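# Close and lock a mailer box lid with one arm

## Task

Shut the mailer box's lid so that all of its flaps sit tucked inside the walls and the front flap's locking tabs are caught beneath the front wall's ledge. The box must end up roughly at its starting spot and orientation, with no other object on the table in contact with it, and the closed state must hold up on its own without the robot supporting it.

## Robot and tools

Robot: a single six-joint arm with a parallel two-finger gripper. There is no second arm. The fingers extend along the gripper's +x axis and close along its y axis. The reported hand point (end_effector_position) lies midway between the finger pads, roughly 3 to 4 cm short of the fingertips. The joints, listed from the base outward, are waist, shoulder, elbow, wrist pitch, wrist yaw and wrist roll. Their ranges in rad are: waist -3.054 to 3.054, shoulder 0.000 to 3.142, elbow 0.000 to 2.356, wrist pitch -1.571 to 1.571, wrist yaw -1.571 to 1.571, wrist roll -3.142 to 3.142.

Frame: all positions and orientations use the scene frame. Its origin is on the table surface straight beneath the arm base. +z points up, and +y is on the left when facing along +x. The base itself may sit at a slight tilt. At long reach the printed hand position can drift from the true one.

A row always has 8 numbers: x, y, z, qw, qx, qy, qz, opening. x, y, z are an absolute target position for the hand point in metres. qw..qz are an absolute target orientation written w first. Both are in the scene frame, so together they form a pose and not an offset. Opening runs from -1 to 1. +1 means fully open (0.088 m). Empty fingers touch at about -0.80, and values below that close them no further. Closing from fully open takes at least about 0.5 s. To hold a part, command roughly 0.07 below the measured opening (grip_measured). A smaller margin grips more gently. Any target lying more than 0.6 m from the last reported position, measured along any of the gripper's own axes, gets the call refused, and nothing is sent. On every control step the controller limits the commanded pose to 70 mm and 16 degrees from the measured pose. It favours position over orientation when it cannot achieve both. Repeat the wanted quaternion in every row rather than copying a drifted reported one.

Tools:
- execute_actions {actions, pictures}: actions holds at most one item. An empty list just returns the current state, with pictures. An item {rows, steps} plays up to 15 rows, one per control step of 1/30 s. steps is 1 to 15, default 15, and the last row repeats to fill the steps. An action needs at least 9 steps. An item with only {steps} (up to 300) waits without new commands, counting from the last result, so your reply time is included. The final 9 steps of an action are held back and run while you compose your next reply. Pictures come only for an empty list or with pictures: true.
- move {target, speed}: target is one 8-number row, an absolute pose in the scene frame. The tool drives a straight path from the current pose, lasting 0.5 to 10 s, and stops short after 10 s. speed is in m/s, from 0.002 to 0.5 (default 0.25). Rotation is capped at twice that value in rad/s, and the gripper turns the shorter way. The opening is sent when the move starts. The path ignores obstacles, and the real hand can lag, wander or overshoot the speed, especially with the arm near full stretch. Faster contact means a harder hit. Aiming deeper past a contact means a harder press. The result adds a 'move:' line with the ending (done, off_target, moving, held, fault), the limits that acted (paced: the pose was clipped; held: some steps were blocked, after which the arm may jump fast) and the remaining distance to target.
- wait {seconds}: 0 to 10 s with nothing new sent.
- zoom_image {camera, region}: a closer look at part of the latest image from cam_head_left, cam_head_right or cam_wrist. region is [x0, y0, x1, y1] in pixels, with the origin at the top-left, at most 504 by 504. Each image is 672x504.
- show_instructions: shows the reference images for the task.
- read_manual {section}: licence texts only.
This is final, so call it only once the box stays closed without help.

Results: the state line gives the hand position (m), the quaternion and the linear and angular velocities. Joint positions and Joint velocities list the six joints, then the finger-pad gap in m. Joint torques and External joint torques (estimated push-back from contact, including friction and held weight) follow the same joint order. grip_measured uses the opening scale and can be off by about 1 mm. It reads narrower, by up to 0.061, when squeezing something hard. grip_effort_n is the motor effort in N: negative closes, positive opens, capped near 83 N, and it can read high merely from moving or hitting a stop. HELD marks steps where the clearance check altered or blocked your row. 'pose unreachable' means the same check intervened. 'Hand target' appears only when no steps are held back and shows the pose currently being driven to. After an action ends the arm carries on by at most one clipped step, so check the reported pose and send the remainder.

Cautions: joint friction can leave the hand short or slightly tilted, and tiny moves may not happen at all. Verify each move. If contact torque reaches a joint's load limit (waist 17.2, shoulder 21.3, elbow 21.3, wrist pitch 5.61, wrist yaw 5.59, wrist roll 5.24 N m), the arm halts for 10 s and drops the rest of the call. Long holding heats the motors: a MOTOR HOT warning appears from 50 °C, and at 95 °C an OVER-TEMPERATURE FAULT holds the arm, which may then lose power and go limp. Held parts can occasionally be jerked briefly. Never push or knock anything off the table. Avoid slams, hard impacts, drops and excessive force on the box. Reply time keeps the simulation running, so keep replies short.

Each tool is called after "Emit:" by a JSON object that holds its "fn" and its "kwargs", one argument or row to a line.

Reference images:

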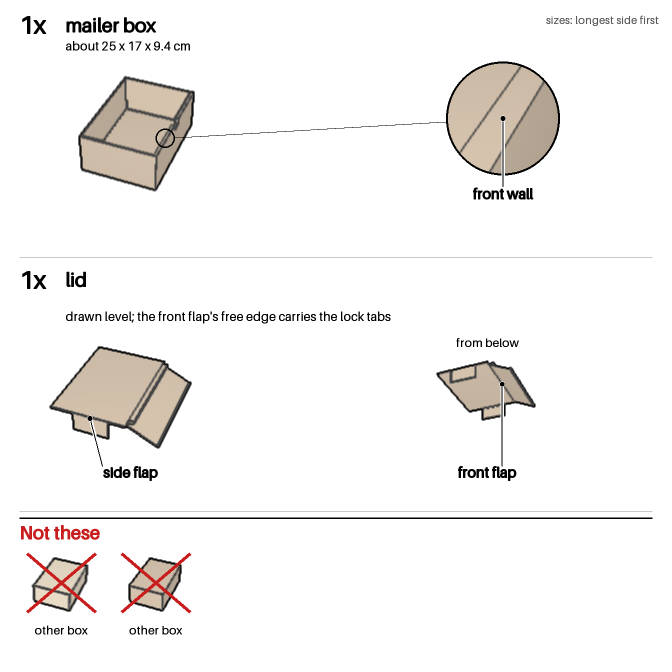

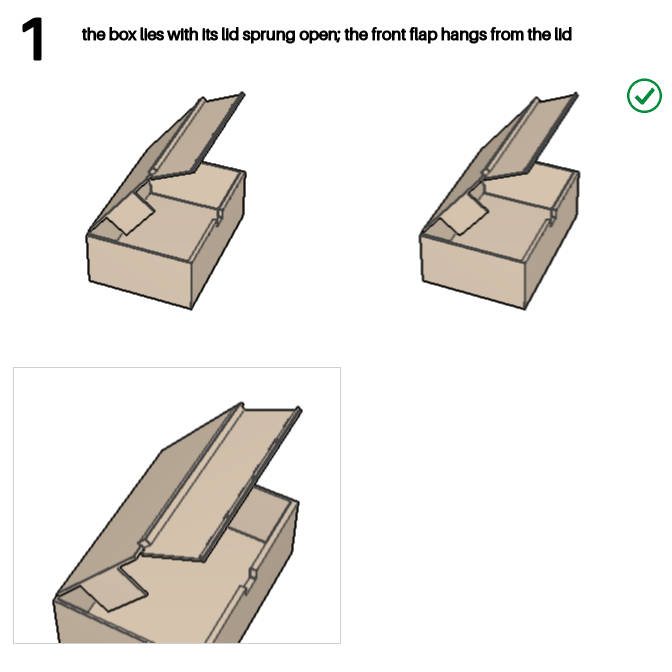

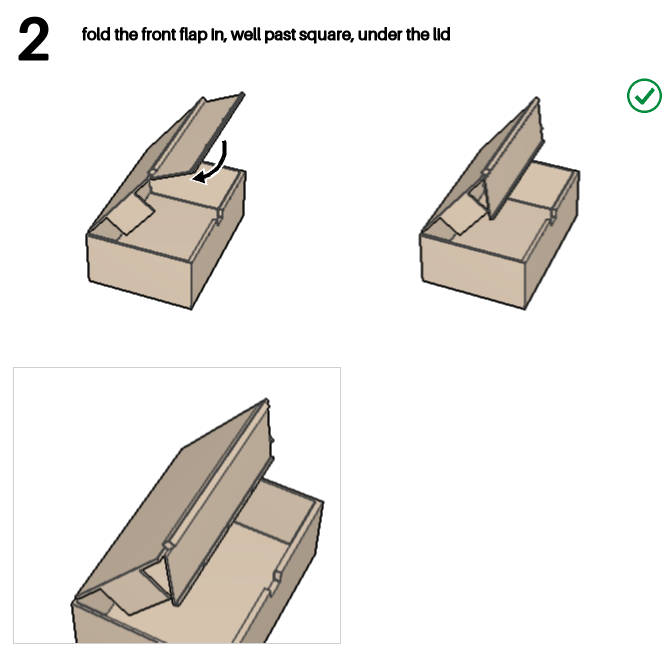

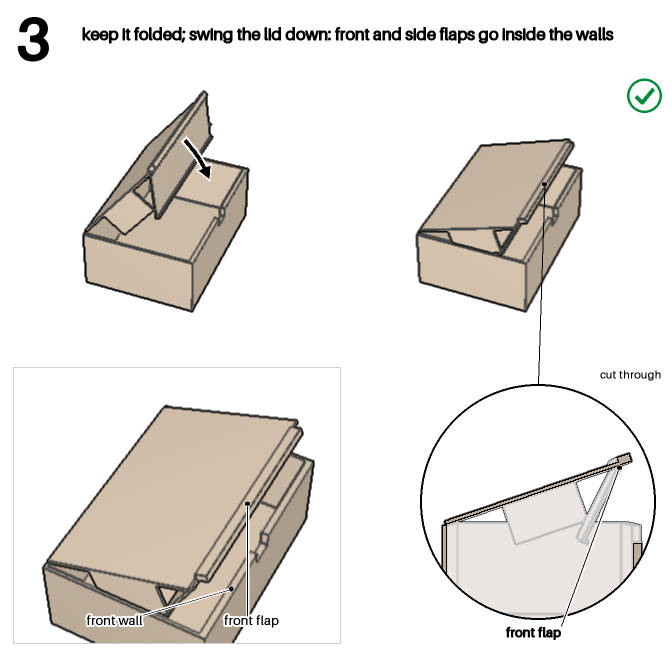

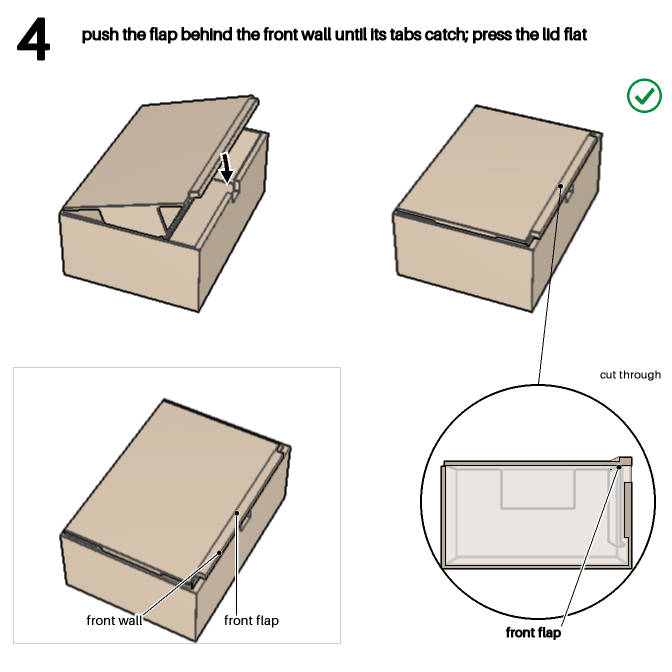

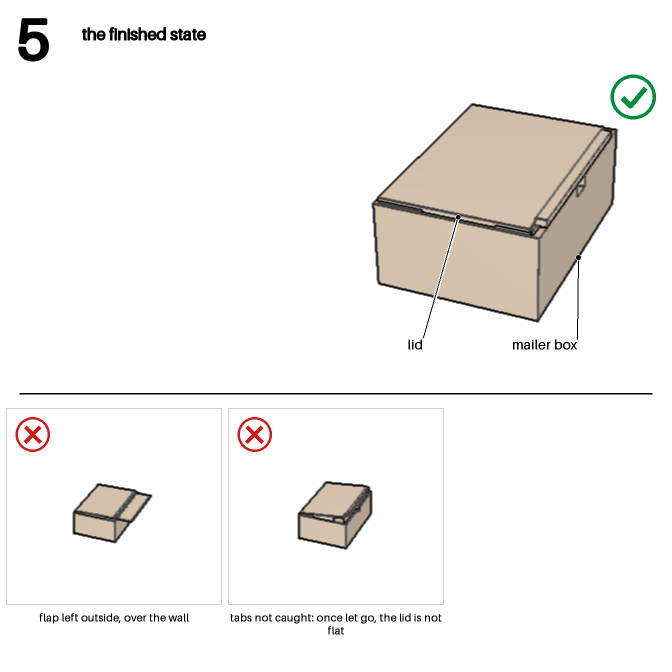

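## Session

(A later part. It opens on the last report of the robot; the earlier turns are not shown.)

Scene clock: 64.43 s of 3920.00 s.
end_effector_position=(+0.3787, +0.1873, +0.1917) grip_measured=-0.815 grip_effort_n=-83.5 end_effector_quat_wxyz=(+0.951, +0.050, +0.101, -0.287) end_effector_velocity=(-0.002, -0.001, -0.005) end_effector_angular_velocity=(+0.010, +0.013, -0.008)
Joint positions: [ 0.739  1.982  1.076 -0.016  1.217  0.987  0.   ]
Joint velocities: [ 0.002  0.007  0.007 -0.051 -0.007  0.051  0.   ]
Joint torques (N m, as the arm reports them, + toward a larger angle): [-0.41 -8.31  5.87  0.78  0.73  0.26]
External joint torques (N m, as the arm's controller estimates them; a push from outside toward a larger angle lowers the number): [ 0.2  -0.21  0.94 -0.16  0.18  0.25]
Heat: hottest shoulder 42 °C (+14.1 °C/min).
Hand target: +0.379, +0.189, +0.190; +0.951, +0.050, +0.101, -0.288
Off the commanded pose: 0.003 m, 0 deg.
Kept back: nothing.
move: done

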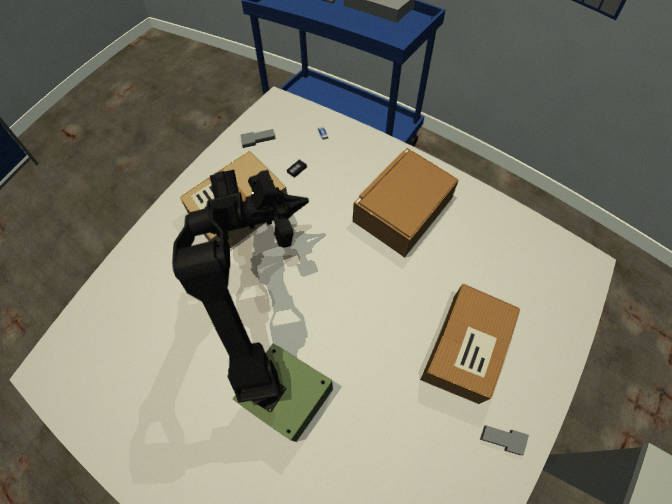

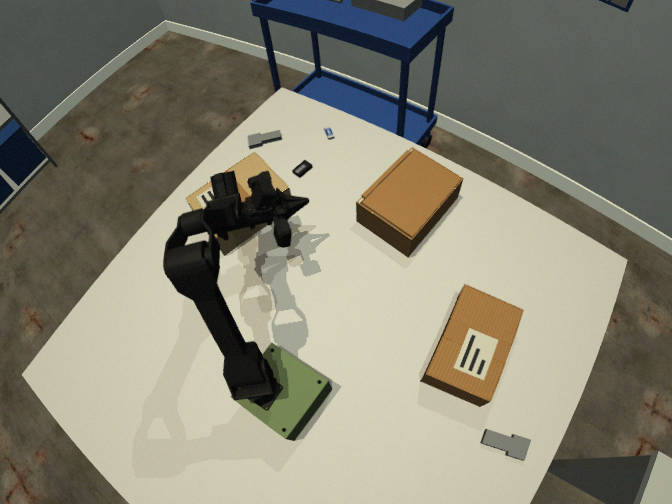

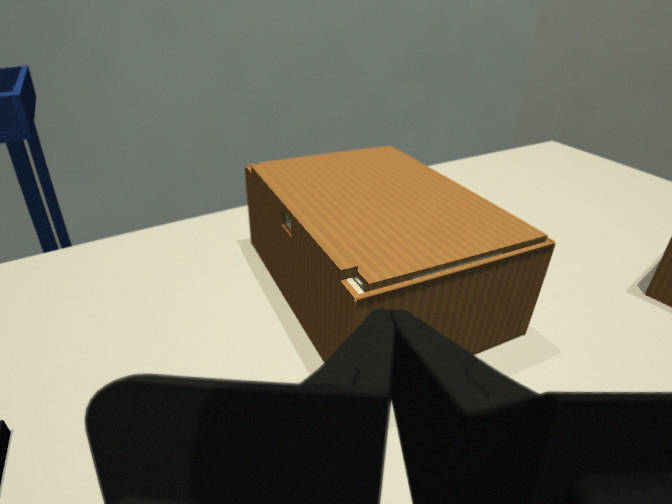

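Emit:
{"fn": "zoom_image", "kwargs": {
  "camera": "cam_wrist",
  "region": [230,130,570,330]
}}

Emit:
{"fn": "zoom_image", "kwargs": {
  "camera": "cam_head_left",
  "region": [330,130,470,270]
}}

Region (230, 130, 570, 330) of cam_wrist's 672x504 image, scaled by 1.482, with more detail than that image has; it fills the top 296 rows of this view, and the rest is white.

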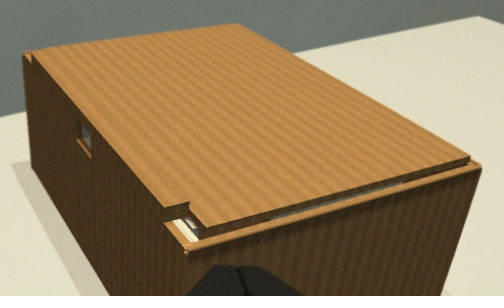

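Region (330, 130, 470, 270) of cam_head_left's 672x504 image, scaled by 3.600, with more detail than that image has.

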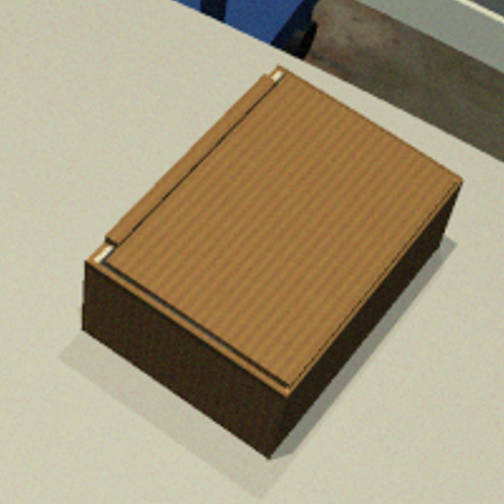

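Emit:
{"fn": "finished_scene", "kwargs": {
  "scene": 1
}}

The scene is finished: the task was done.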